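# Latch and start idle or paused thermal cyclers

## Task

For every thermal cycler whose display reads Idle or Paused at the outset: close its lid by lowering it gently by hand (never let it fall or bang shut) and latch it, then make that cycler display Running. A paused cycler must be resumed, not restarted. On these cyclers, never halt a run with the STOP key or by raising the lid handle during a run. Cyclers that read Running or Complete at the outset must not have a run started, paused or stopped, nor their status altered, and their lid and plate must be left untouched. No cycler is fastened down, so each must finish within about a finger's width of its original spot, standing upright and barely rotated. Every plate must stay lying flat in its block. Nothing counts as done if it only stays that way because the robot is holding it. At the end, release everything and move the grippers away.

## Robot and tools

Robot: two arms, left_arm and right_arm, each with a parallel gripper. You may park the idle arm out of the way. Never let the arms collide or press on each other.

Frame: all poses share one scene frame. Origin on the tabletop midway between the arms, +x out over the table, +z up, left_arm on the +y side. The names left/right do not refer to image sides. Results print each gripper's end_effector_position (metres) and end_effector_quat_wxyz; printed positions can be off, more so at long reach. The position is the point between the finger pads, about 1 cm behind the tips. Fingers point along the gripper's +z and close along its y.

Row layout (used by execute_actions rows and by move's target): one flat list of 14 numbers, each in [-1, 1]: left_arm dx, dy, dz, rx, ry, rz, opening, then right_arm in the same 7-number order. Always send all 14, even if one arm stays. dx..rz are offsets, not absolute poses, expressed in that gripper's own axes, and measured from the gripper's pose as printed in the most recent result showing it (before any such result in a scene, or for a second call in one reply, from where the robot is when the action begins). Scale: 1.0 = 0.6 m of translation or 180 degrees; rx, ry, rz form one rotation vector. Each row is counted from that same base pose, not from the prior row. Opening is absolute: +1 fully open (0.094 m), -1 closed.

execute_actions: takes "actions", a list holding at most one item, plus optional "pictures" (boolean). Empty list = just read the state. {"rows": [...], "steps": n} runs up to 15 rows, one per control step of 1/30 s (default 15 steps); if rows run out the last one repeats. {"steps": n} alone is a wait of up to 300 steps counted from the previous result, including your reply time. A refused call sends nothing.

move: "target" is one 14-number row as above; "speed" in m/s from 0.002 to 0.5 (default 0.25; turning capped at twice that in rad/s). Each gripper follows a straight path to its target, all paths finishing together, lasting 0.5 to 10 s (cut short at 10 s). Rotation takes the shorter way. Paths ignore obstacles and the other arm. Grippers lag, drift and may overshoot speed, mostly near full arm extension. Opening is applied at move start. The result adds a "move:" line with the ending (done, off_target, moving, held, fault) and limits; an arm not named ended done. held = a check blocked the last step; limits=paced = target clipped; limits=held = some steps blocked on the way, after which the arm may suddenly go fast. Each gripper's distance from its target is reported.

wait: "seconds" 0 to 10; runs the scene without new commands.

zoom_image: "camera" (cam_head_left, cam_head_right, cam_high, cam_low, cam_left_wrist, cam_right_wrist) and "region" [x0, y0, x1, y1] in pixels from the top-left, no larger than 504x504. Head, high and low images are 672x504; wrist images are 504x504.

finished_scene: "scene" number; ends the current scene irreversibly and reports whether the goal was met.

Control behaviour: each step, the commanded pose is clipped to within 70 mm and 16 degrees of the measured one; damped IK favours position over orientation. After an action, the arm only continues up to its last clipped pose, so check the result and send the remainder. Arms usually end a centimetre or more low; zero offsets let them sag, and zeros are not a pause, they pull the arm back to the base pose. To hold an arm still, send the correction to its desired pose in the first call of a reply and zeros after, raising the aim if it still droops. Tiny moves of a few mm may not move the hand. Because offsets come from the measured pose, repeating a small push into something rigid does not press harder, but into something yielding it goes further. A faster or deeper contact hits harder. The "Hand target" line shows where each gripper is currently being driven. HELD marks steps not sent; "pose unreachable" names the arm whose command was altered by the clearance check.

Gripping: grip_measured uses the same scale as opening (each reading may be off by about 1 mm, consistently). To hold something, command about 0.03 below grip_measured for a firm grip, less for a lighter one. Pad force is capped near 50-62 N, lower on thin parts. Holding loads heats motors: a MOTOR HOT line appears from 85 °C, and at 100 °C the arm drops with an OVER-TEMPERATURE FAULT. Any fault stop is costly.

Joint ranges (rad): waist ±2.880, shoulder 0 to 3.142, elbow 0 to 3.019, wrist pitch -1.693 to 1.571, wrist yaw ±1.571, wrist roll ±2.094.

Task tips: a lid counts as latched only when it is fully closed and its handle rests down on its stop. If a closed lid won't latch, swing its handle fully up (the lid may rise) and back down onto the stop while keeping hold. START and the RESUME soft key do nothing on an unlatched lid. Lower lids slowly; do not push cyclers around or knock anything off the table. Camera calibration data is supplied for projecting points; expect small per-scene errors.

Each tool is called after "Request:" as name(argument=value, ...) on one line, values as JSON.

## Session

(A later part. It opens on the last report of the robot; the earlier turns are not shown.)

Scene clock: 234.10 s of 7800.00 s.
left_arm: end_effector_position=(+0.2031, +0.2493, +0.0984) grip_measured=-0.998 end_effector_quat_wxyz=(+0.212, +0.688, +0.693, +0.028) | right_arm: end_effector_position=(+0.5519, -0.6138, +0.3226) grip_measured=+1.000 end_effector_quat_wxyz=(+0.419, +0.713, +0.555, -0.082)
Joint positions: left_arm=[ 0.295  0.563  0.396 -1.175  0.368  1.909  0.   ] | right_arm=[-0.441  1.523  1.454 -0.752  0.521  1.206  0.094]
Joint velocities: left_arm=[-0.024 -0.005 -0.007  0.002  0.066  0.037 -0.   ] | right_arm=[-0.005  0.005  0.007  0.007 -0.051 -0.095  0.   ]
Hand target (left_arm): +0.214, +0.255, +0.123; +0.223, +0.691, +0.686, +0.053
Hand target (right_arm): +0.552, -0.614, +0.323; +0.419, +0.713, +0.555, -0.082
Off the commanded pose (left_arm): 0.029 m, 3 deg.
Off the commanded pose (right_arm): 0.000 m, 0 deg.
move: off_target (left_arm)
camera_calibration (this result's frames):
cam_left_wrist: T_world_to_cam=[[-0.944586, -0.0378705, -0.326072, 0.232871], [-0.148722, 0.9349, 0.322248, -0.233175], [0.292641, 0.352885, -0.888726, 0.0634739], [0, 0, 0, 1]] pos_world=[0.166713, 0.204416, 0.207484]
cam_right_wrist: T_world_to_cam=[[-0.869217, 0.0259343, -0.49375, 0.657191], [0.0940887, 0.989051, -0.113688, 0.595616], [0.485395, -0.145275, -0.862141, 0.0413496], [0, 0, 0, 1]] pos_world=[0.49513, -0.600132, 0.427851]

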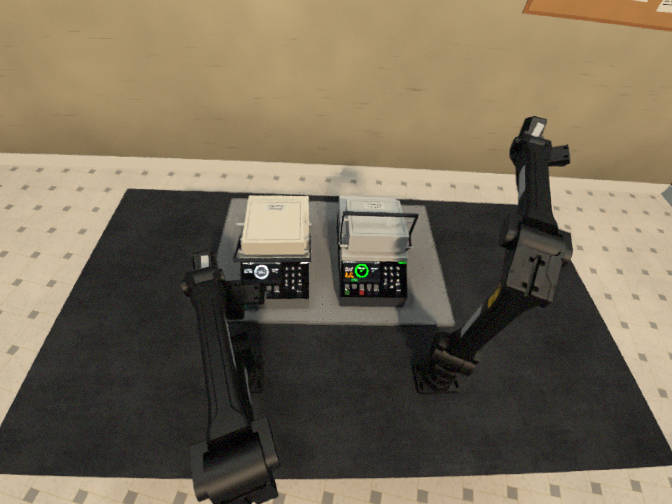

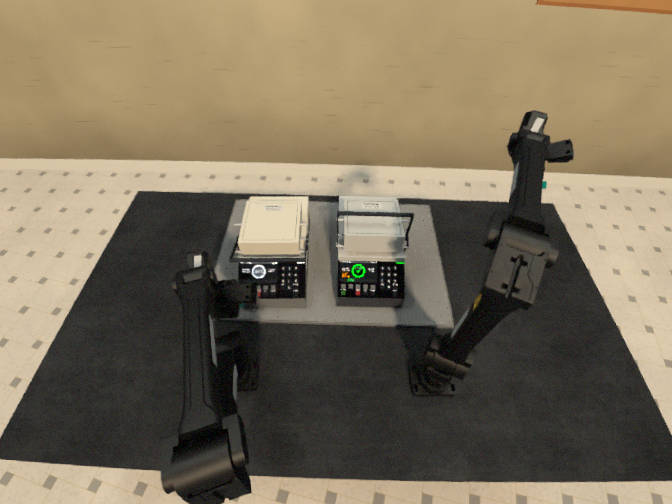

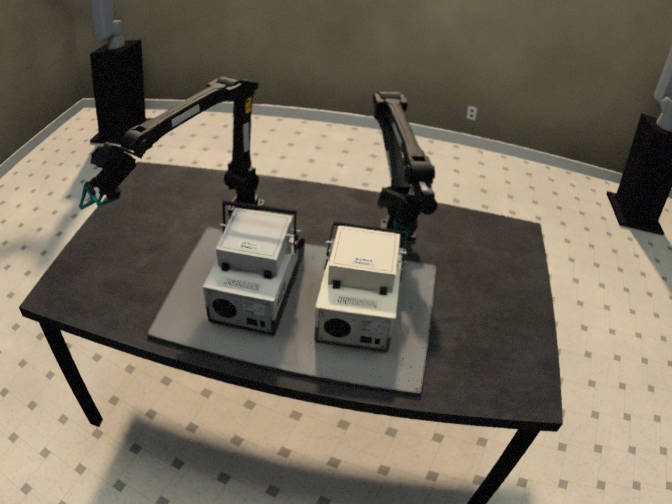

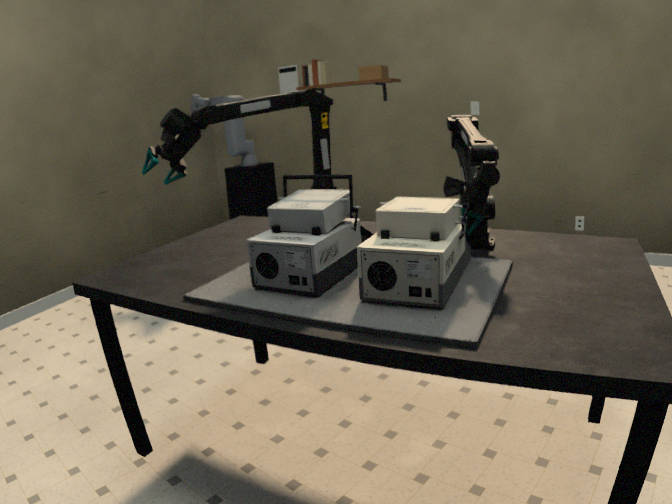

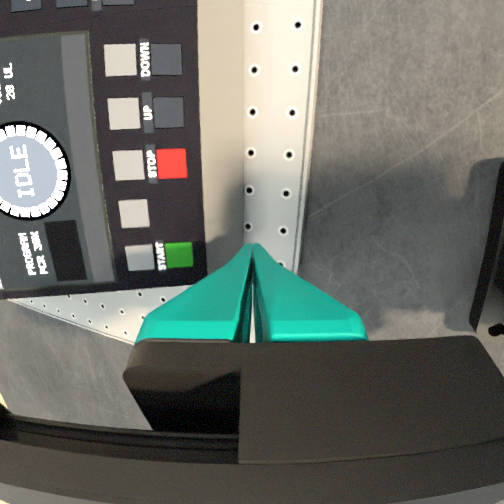

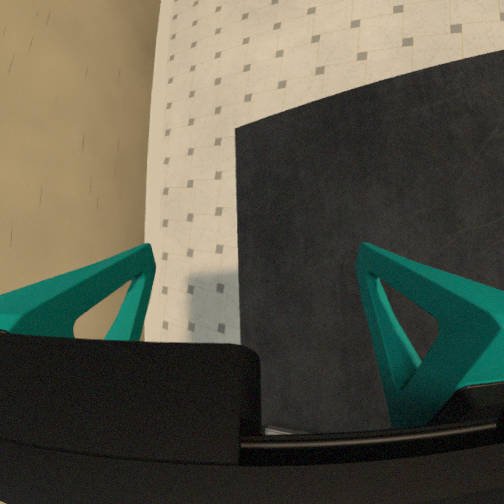

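Request:
move(target=[0.012,0.02,-0.11,0,0,0,-1,0,0,0,0,0,0,1], speed=0.06)

Request:
move(target=[0,0.075,-0.03,0,0,0,-1,0,0,0,0,0,0,1], speed=0.06)

Scene clock: 242.30 s of 7800.00 s.
left_arm: end_effector_position=(+0.1840, +0.2660, +0.1372) grip_measured=-0.998 end_effector_quat_wxyz=(+0.203, +0.684, +0.701, +0.010) | right_arm: end_effector_position=(+0.5519, -0.6138, +0.3226) grip_measured=+1.000 end_effector_quat_wxyz=(+0.419, +0.713, +0.555, -0.082)
Joint positions: left_arm=[ 0.47   0.563  0.506 -1.393  0.392  2.086  0.   ] | right_arm=[-0.441  1.523  1.454 -0.752  0.521  1.206  0.094]
Joint velocities: left_arm=[-0.005  0.005 -0.012 -0.007 -0.081  0.022 -0.   ] | right_arm=[ 0.005 -0.005 -0.017  0.012 -0.066  0.022  0.   ]
Hand target (left_arm): +0.193, +0.272, +0.160; +0.208, +0.687, +0.695, +0.031
Hand target (right_arm): +0.552, -0.614, +0.323; +0.419, +0.713, +0.555, -0.082
Off the commanded pose (left_arm): 0.026 m, 3 deg.
Off the commanded pose (right_arm): 0.000 m, 0 deg.
joint sent to its limit (left arm) — the command would take joint 6 (wrist roll) past its upper limit, so that joint was sent only as far as its limit.
After step 90, 3.73 s passed at rest.
move: off_target (left_arm)
camera_calibration (this result's frames):
cam_left_wrist: T_world_to_cam=[[-0.956616, -0.0511036, -0.286835, 0.228452], [-0.144222, 0.938476, 0.313789, -0.264731], [0.253152, 0.341544, -0.905131, 0.110183], [0, 0, 0, 1]] pos_world=[0.152468, 0.222486, 0.248328]
cam_right_wrist: T_world_to_cam=[[-0.869217, 0.0259343, -0.49375, 0.657191], [0.0940887, 0.989051, -0.113688, 0.595616], [0.485395, -0.145275, -0.862141, 0.0413496], [0, 0, 0, 1]] pos_world=[0.49513, -0.600132, 0.427851]

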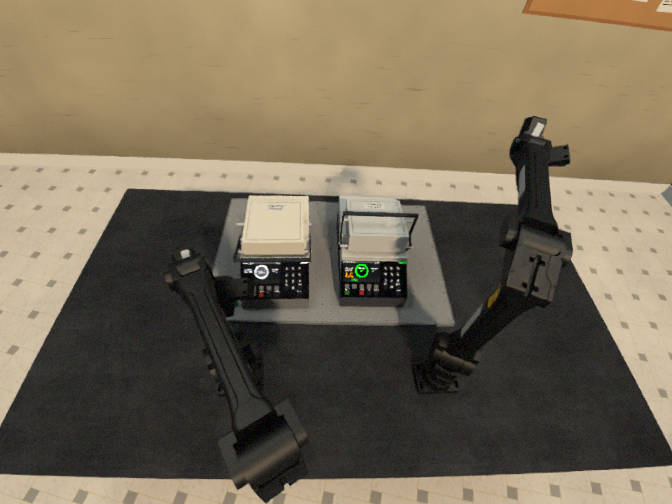

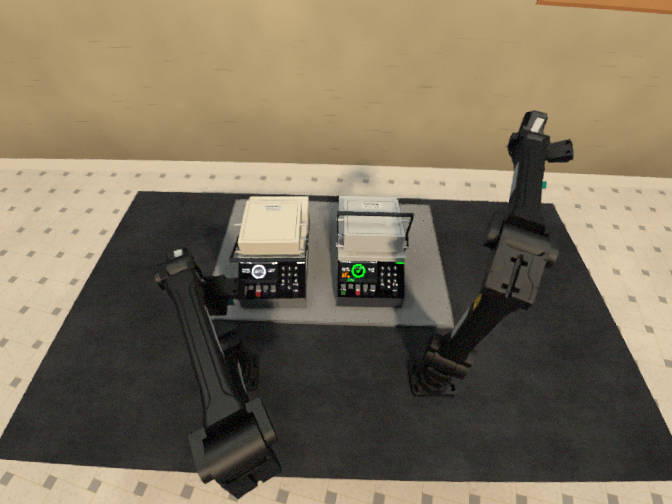

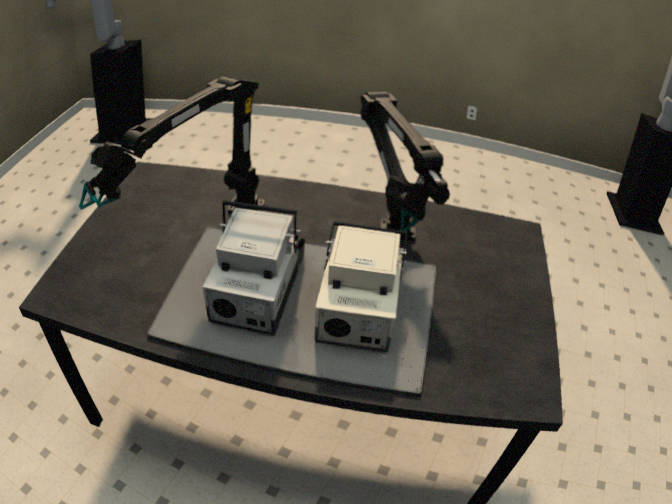

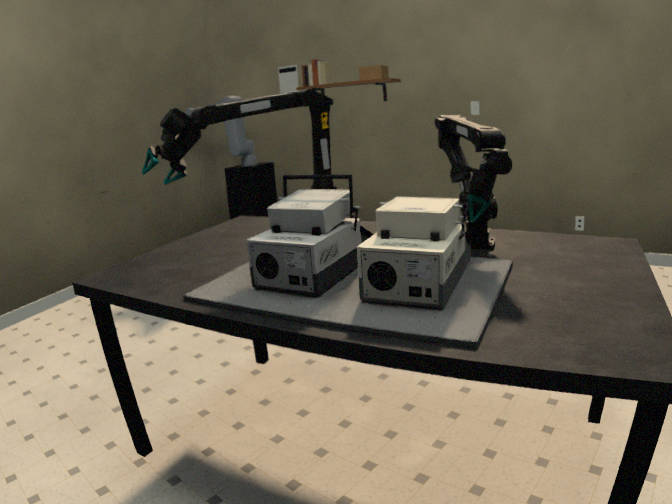

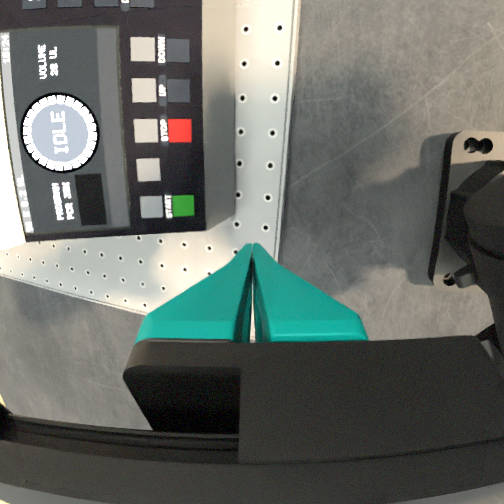

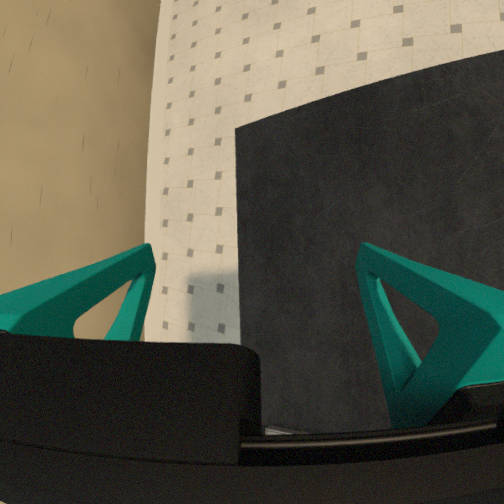

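Scene clock: 243.40 s of 7800.00 s.
left_arm: end_effector_position=(+0.2045, +0.2658, +0.1457) grip_measured=-0.998 end_effector_quat_wxyz=(+0.196, +0.682, +0.704, -0.018) | right_arm: end_effector_position=(+0.5519, -0.6138, +0.3226) grip_measured=+1.000 end_effector_quat_wxyz=(+0.419, +0.713, +0.555, -0.082)
Joint positions: left_arm=[ 0.398  0.675  0.564 -1.368  0.386  2.012  0.   ] | right_arm=[-0.441  1.523  1.454 -0.752  0.521  1.206  0.094]
Joint velocities: left_arm=[-0.005 -0.005  0.002  0.022 -0.007 -0.022  0.001] | right_arm=[-0.005 -0.015  0.022 -0.007 -0.007 -0.066  0.   ]
Hand target (left_arm): +0.221, +0.273, +0.167; +0.204, +0.684, +0.701, +0.009
Hand target (right_arm): +0.552, -0.614, +0.323; +0.419, +0.713, +0.555, -0.082
Off the commanded pose (left_arm): 0.028 m, 3 deg.
Off the commanded pose (right_arm): 0.000 m, 0 deg.
move: off_target (left_arm)
camera_calibration (this result's frames):
cam_left_wrist: T_world_to_cam=[[-0.969544, -0.0554796, -0.238552, 0.247252], [-0.126025, 0.948175, 0.291688, -0.267311], [0.210006, 0.312868, -0.926289, 0.13227], [0, 0, 0, 1]] pos_world=[0.178256, 0.225792, 0.259474]
cam_right_wrist: T_world_to_cam=[[-0.869217, 0.0259343, -0.49375, 0.657191], [0.0940887, 0.989051, -0.113688, 0.595616], [0.485395, -0.145275, -0.862141, 0.0413496], [0, 0, 0, 1]] pos_world=[0.49513, -0.600132, 0.427851]

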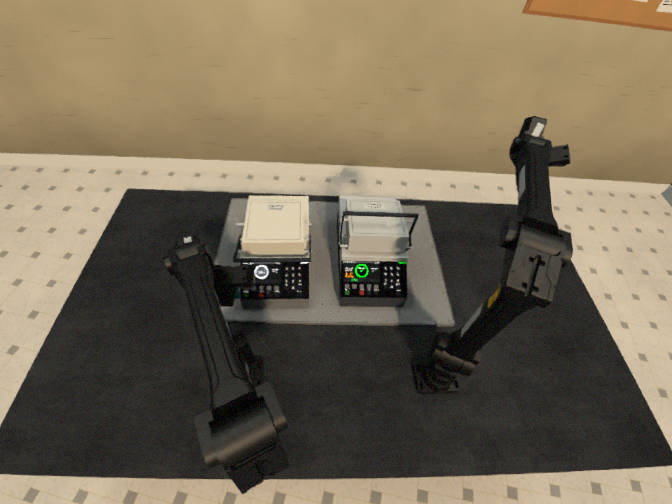

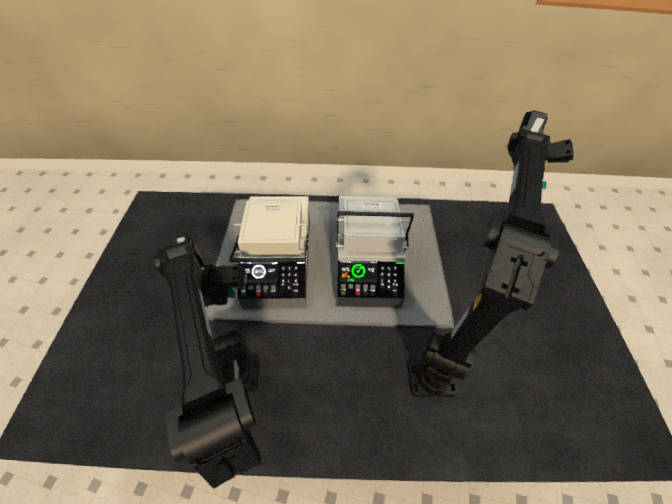

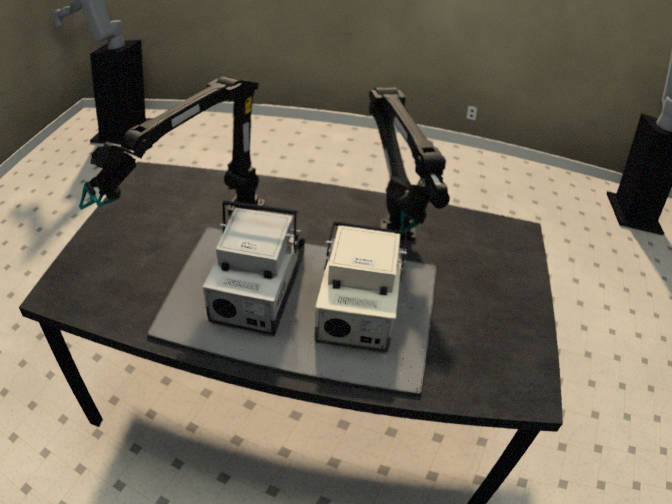

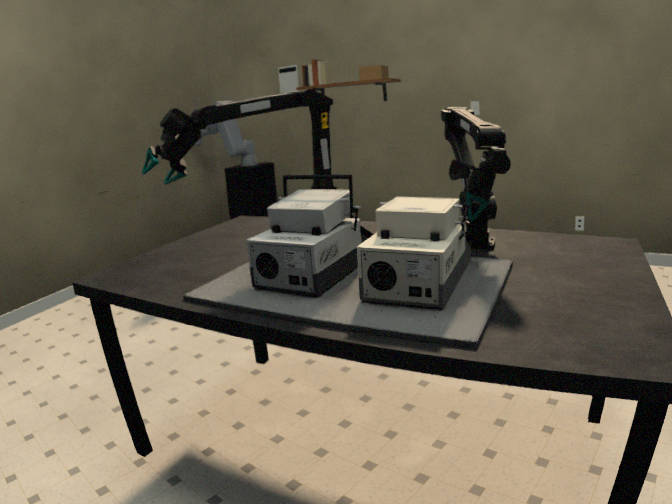

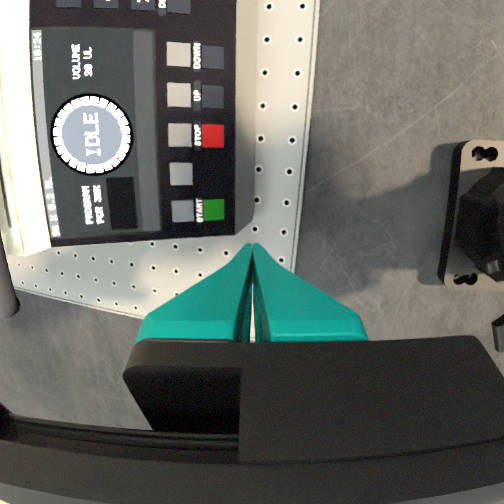

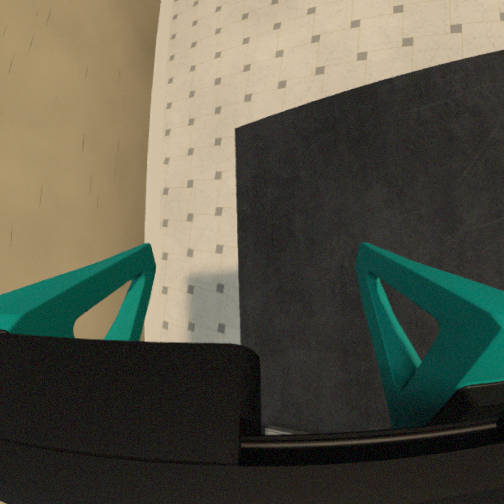

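Request:
move(target=[0.01,0.065,-0.02,0,0,0,-1,0,0,0,0,0,0,1], speed=0.05)

Scene clock: 253.83 s of 7800.00 s.
left_arm: end_effector_position=(+0.2207, +0.2702, +0.1447) grip_measured=-0.998 end_effector_quat_wxyz=(+0.188, +0.679, +0.708, -0.044) | right_arm: end_effector_position=(+0.5519, -0.6138, +0.3226) grip_measured=+1.000 end_effector_quat_wxyz=(+0.419, +0.713, +0.555, -0.082)
Joint positions: left_arm=[ 0.378  0.783  0.604 -1.348  0.386  1.993  0.   ] | right_arm=[-0.441  1.523  1.454 -0.752  0.521  1.206  0.094]
Joint velocities: left_arm=[-0.015 -0.005  0.002 -0.022 -0.022 -0.022  0.001] | right_arm=[-0.005  0.005  0.002  0.017 -0.081 -0.007  0.   ]
Hand target (left_arm): +0.238, +0.277, +0.164; +0.197, +0.682, +0.704, -0.018
Hand target (right_arm): +0.552, -0.614, +0.323; +0.419, +0.713, +0.555, -0.082
Off the commanded pose (left_arm): 0.028 m, 3 deg.
Off the commanded pose (right_arm): 0.000 m, 0 deg.
After step 90, 6.30 s passed at rest.
move: off_target (left_arm)
camera_calibration (this result's frames):
cam_left_wrist: T_world_to_cam=[[-0.980071, -0.0593869, -0.189565, 0.259282], [-0.11052, 0.955953, 0.271919, -0.271826], [0.165067, 0.287451, -0.943464, 0.145877], [0, 0, 0, 1]] pos_world=[0.199993, 0.233318, 0.260695]
cam_right_wrist: T_world_to_cam=[[-0.869217, 0.0259343, -0.49375, 0.657191], [0.0940887, 0.989051, -0.113688, 0.595616], [0.485395, -0.145275, -0.862141, 0.0413496], [0, 0, 0, 1]] pos_world=[0.49513, -0.600132, 0.427851]

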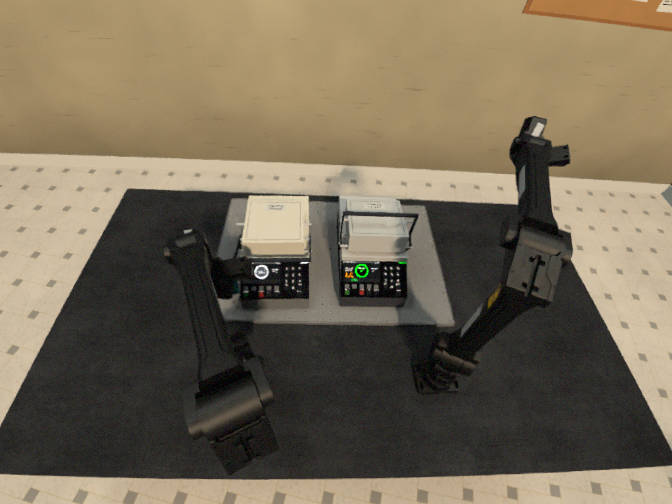

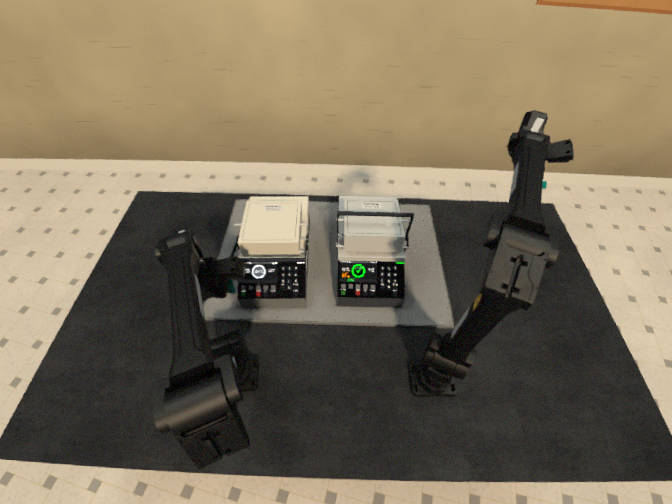

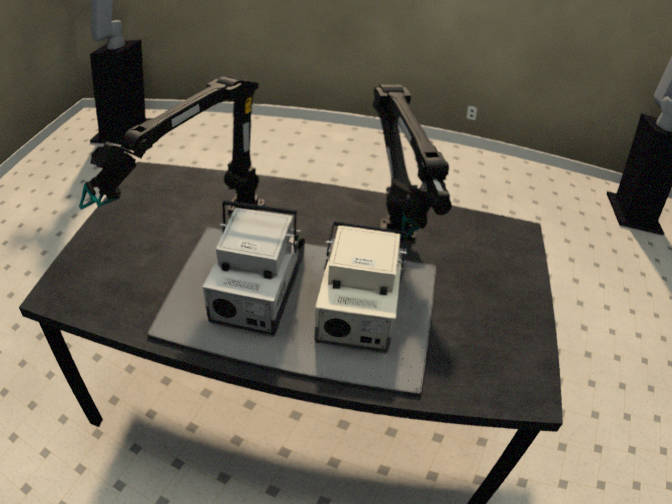

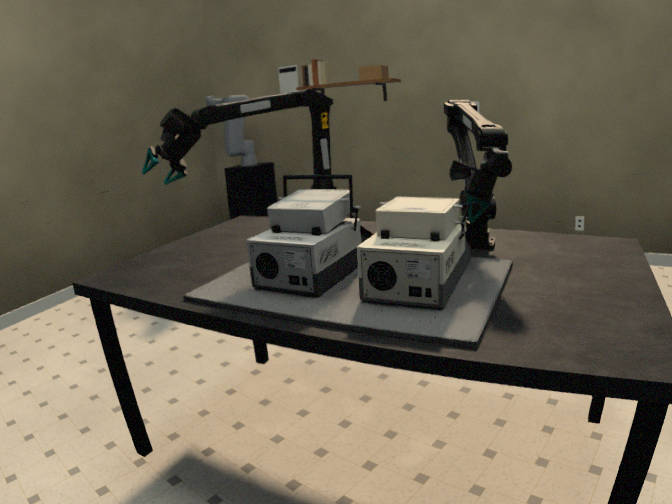

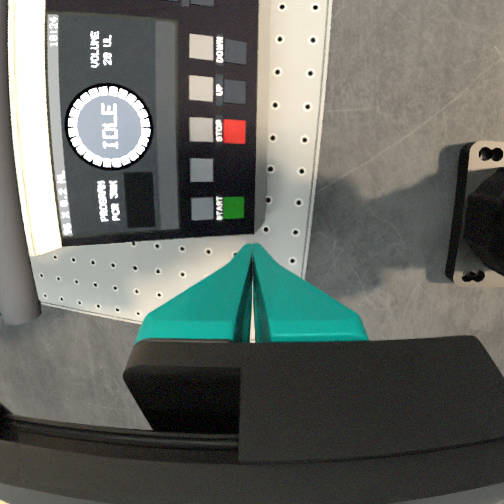

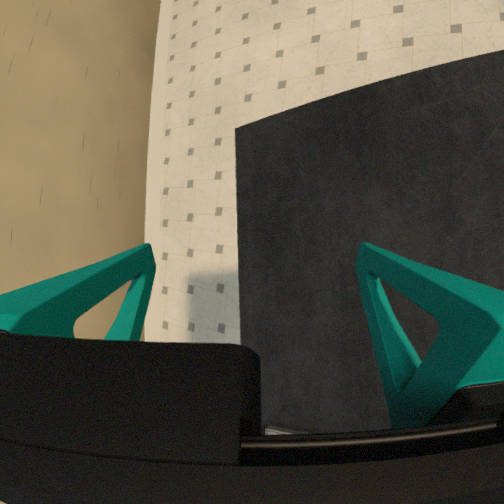

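Request:
move(target=[0.006,0.025,0.105,0,0,0,-1,0,0,0,0,0,0,1], speed=0.025)

Scene clock: 261.40 s of 7800.00 s.
left_arm: end_effector_position=(+0.2393, +0.2568, +0.1017) grip_measured=-0.998 end_effector_quat_wxyz=(+0.186, +0.675, +0.713, -0.049) | right_arm: end_effector_position=(+0.5519, -0.6138, +0.3226) grip_measured=+1.000 end_effector_quat_wxyz=(+0.419, +0.713, +0.555, -0.082)
Joint positions: left_arm=[ 0.271  0.865  0.523 -1.151  0.379  1.866  0.   ] | right_arm=[-0.441  1.523  1.454 -0.752  0.521  1.206  0.094]
Joint velocities: left_arm=[-0.015 -0.015  0.027 -0.007 -0.007 -0.051  0.   ] | right_arm=[-0.005 -0.015 -0.007 -0.027  0.022 -0.007  0.   ]
Hand target (left_arm): +0.247, +0.255, +0.089; +0.189, +0.679, +0.708, -0.045
Hand target (right_arm): +0.552, -0.614, +0.323; +0.419, +0.713, +0.555, -0.082
Off the commanded pose (left_arm): 0.016 m, 1 deg.
Off the commanded pose (right_arm): 0.000 m, 0 deg.
After step 90, 1.73 s passed at rest.
move: off_target (left_arm)
camera_calibration (this result's frames):
cam_left_wrist: T_world_to_cam=[[-0.981589, -0.0714082, -0.177157, 0.270748], [-0.117968, 0.956098, 0.268252, -0.243198], [0.150225, 0.284212, -0.946919, 0.110771], [0, 0, 0, 1]] pos_world=[0.220433, 0.220372, 0.218095]
cam_right_wrist: T_world_to_cam=[[-0.869217, 0.0259343, -0.49375, 0.657191], [0.0940887, 0.989051, -0.113688, 0.595616], [0.485395, -0.145275, -0.862141, 0.0413496], [0, 0, 0, 1]] pos_world=[0.49513, -0.600132, 0.427851]

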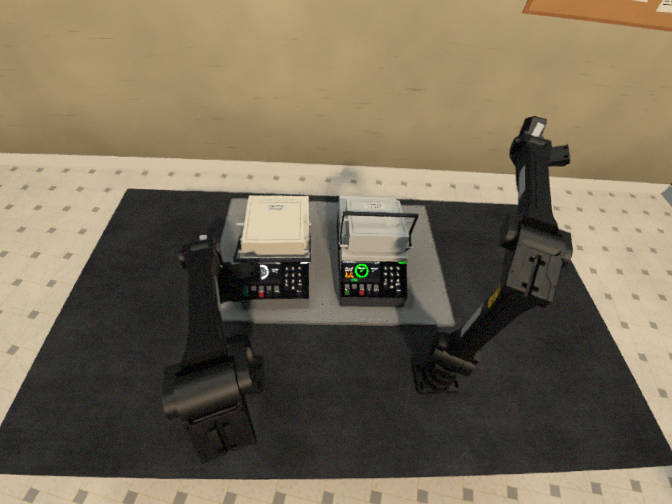

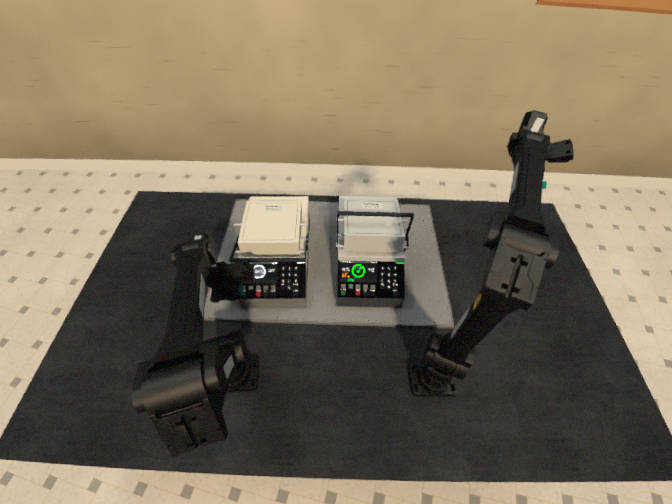

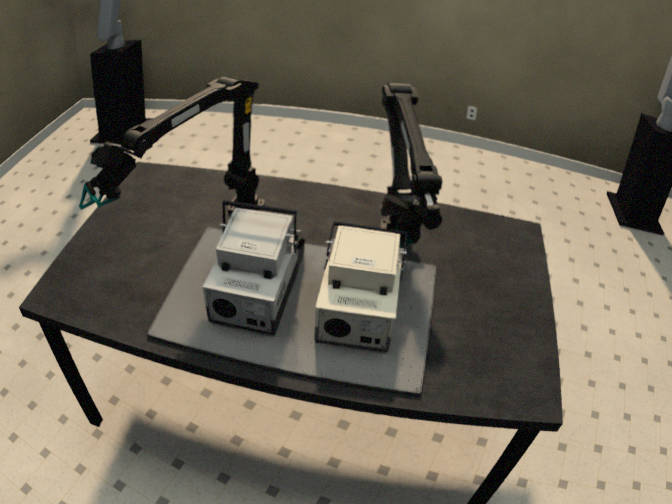

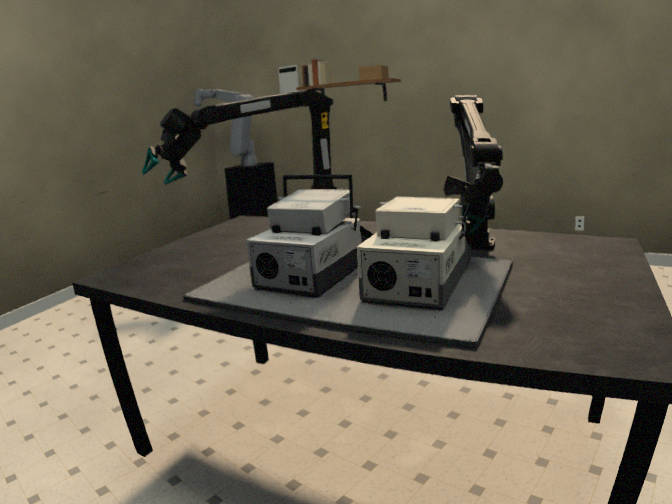

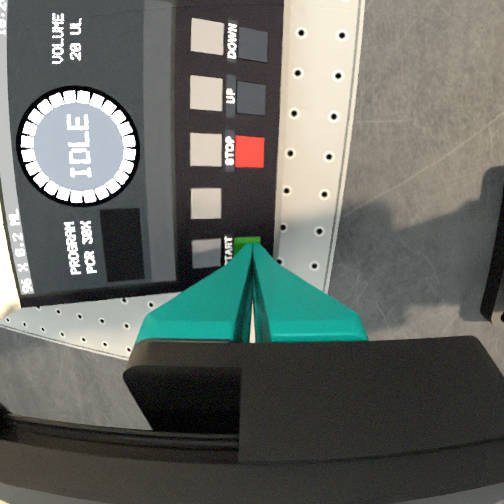

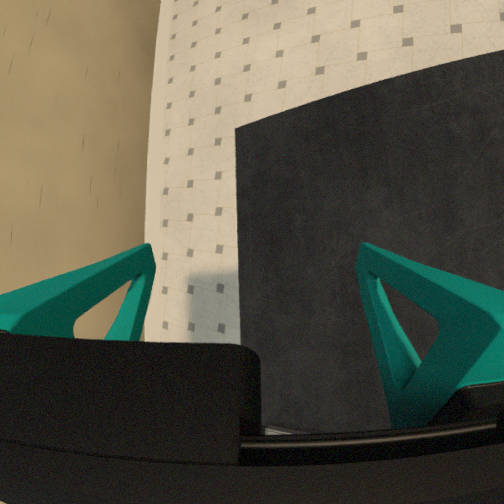

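On the key; press harder.

Request:
move(target=[0,0,0.05,0,0,0,-1,0,0,0,0,0,0,1], speed=0.02)

Scene clock: 266.03 s of 7800.00 s.
left_arm: end_effector_position=(+0.2395, +0.2538, +0.1001) grip_measured=-0.999 end_effector_quat_wxyz=(+0.184, +0.667, +0.720, -0.048) | right_arm: end_effector_position=(+0.5519, -0.6138, +0.3226) grip_measured=+1.000 end_effector_quat_wxyz=(+0.419, +0.713, +0.555, -0.082)
Joint positions: left_arm=[ 0.251  0.857  0.515 -1.14   0.372  1.822  0.   ] | right_arm=[-0.441  1.523  1.454 -0.752  0.521  1.206  0.094]
Joint velocities: left_arm=[-0.015 -0.005 -0.007 -0.017 -0.007 -0.051 -0.   ] | right_arm=[-0.005 -0.005 -0.017  0.007 -0.066 -0.095  0.   ]
Hand target (left_arm): +0.241, +0.248, +0.077; +0.186, +0.675, +0.712, -0.049
Hand target (right_arm): +0.552, -0.614, +0.323; +0.419, +0.713, +0.555, -0.082
Off the commanded pose (left_arm): 0.028 m, 1 deg.
Off the commanded pose (right_arm): 0.000 m, 0 deg.
move: off_target (left_arm)
camera_calibration (this result's frames):
cam_left_wrist: T_world_to_cam=[[-0.980725, -0.0920228, -0.172369, 0.274989], [-0.137086, 0.952661, 0.271376, -0.234757], [0.139236, 0.289775, -0.946913, 0.111298], [0, 0, 0, 1]] pos_world=[0.22201, 0.216698, 0.216496]
cam_right_wrist: T_world_to_cam=[[-0.869217, 0.0259343, -0.49375, 0.657191], [0.0940887, 0.989051, -0.113688, 0.595616], [0.485395, -0.145275, -0.862141, 0.0413496], [0, 0, 0, 1]] pos_world=[0.49513, -0.600132, 0.427851]

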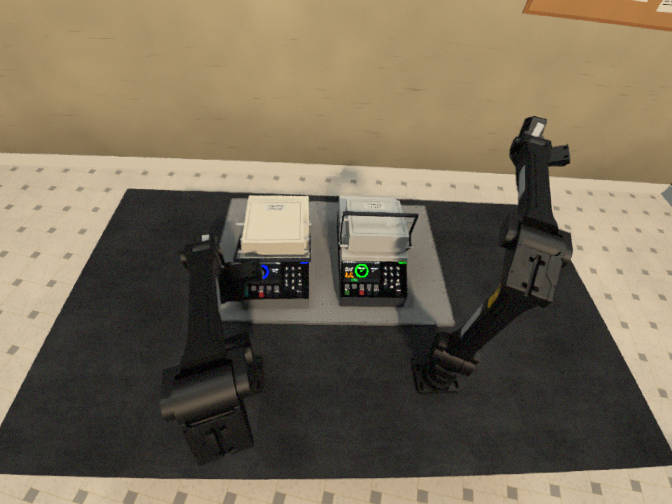

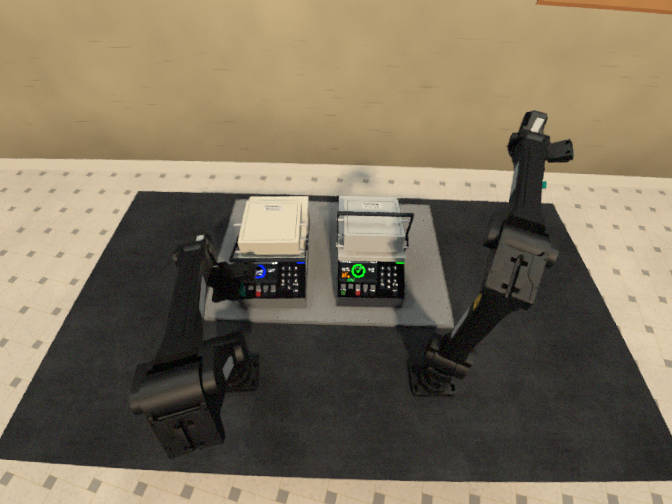

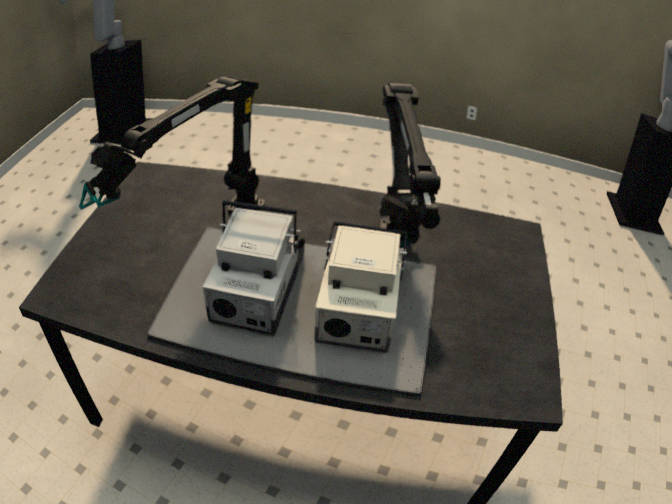

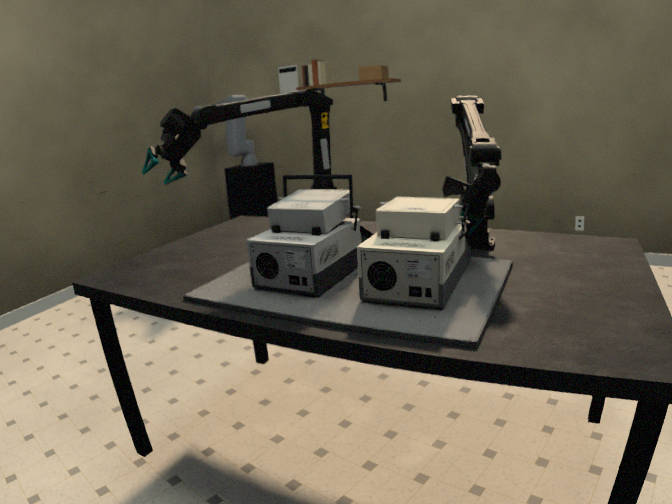

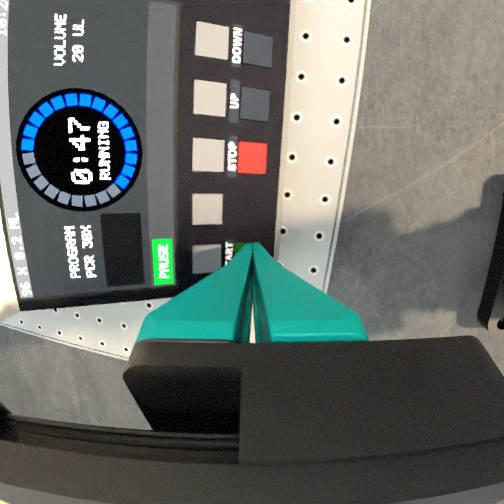

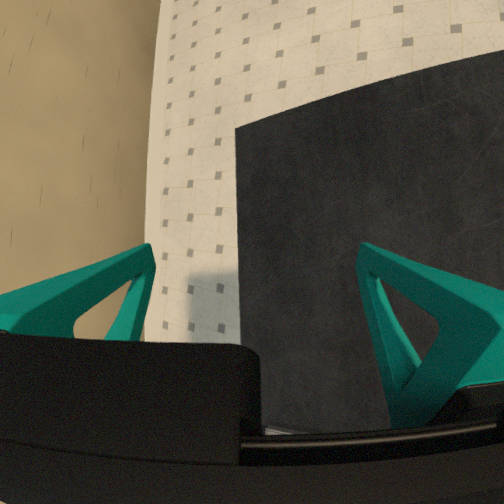

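Request:
move(target=[0.05,0,-0.2,0,0,0,-1,0,0,0,0,0,0,1], speed=0.12)

Request:
finished_scene(scene=2)

Scene clock: 270.80 s of 7800.00 s.
left_arm: end_effector_position=(+0.2072, +0.3097, +0.1811) grip_measured=-0.999 end_effector_quat_wxyz=(+0.158, +0.647, +0.744, -0.061) | right_arm: end_effector_position=(+0.5519, -0.6138, +0.3226) grip_measured=+1.000 end_effector_quat_wxyz=(+0.419, +0.713, +0.555, -0.082)
Joint positions: left_arm=[ 0.552  0.84   0.732 -1.52   0.335  2.087  0.   ] | right_arm=[-0.441  1.523  1.454 -0.752  0.521  1.206  0.094]
Joint velocities: left_arm=[ 0.005 -0.015 -0.007 -0.002  0.007 -0.007  0.001] | right_arm=[-0.005 -0.015 -0.022 -0.017 -0.022  0.022  0.   ]
Hand target (left_arm): +0.214, +0.317, +0.202; +0.161, +0.652, +0.740, -0.037
Hand target (right_arm): +0.552, -0.614, +0.323; +0.419, +0.713, +0.555, -0.082
Off the commanded pose (left_arm): 0.024 m, 5 deg.
Off the commanded pose (right_arm): 0.000 m, 0 deg.
joint sent to its limit (left arm) — the command would take joint 6 (wrist roll) past its upper limit, so that joint was sent only as far as its limit.
After step 90, 0.37 s passed at rest.
move: off_target (left_arm)
camera_calibration (this result's frames):
cam_left_wrist: T_world_to_cam=[[-0.98383, -0.142147, -0.108961, 0.26708], [-0.168299, 0.941825, 0.290932, -0.308065], [0.0612669, 0.304566, -0.950519, 0.188527], [0, 0, 0, 1]] pos_world=[0.199364, 0.270689, 0.297925]
cam_right_wrist: T_world_to_cam=[[-0.869217, 0.0259343, -0.49375, 0.657191], [0.0940887, 0.989051, -0.113688, 0.595616], [0.485395, -0.145275, -0.862141, 0.0413496], [0, 0, 0, 1]] pos_world=[0.49513, -0.600132, 0.427851]

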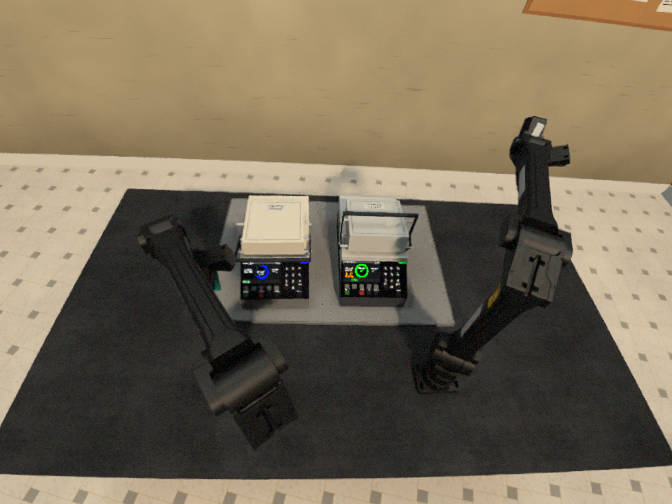

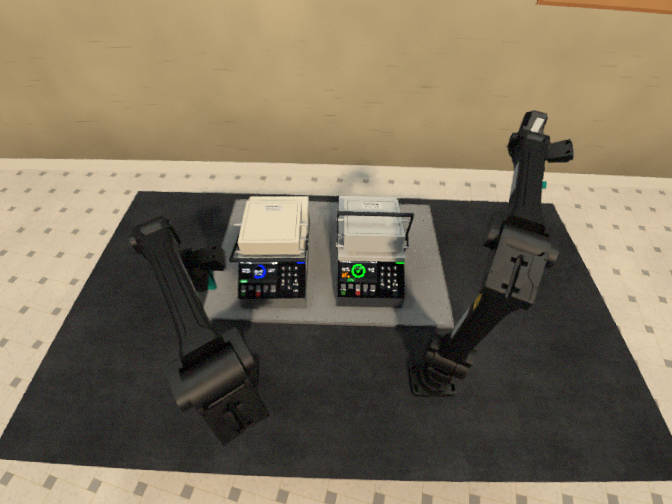

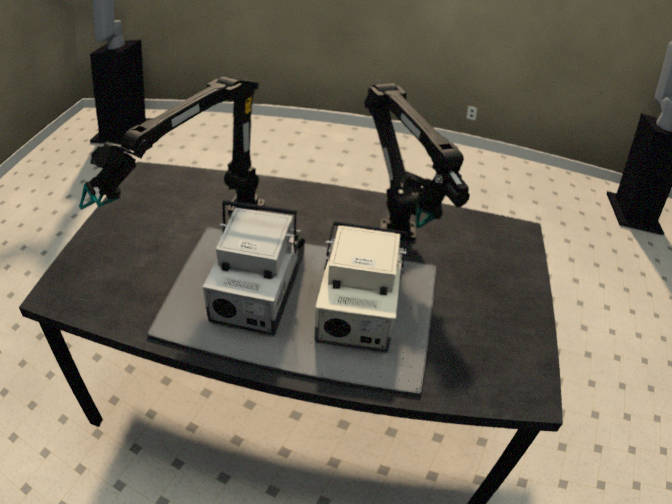

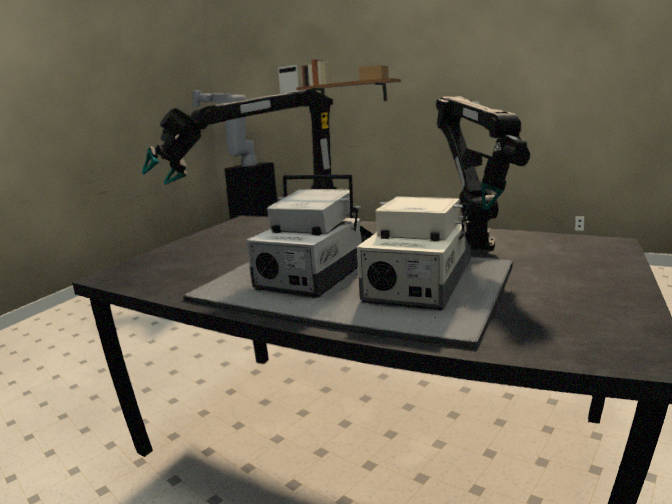

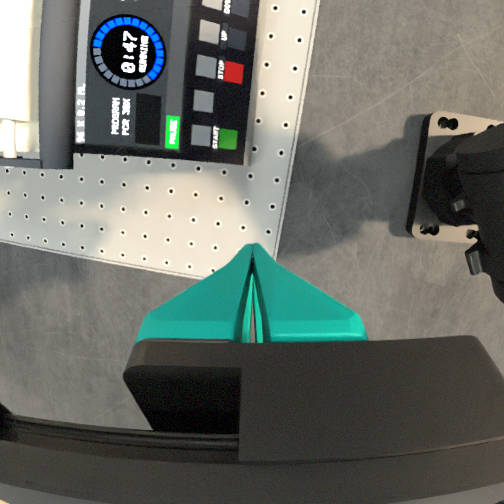

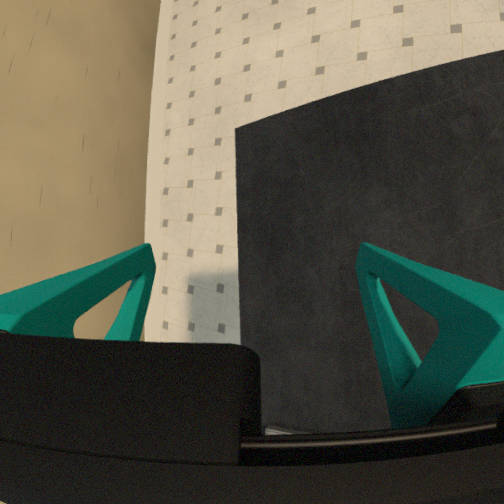

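The scene is finished: the task was done.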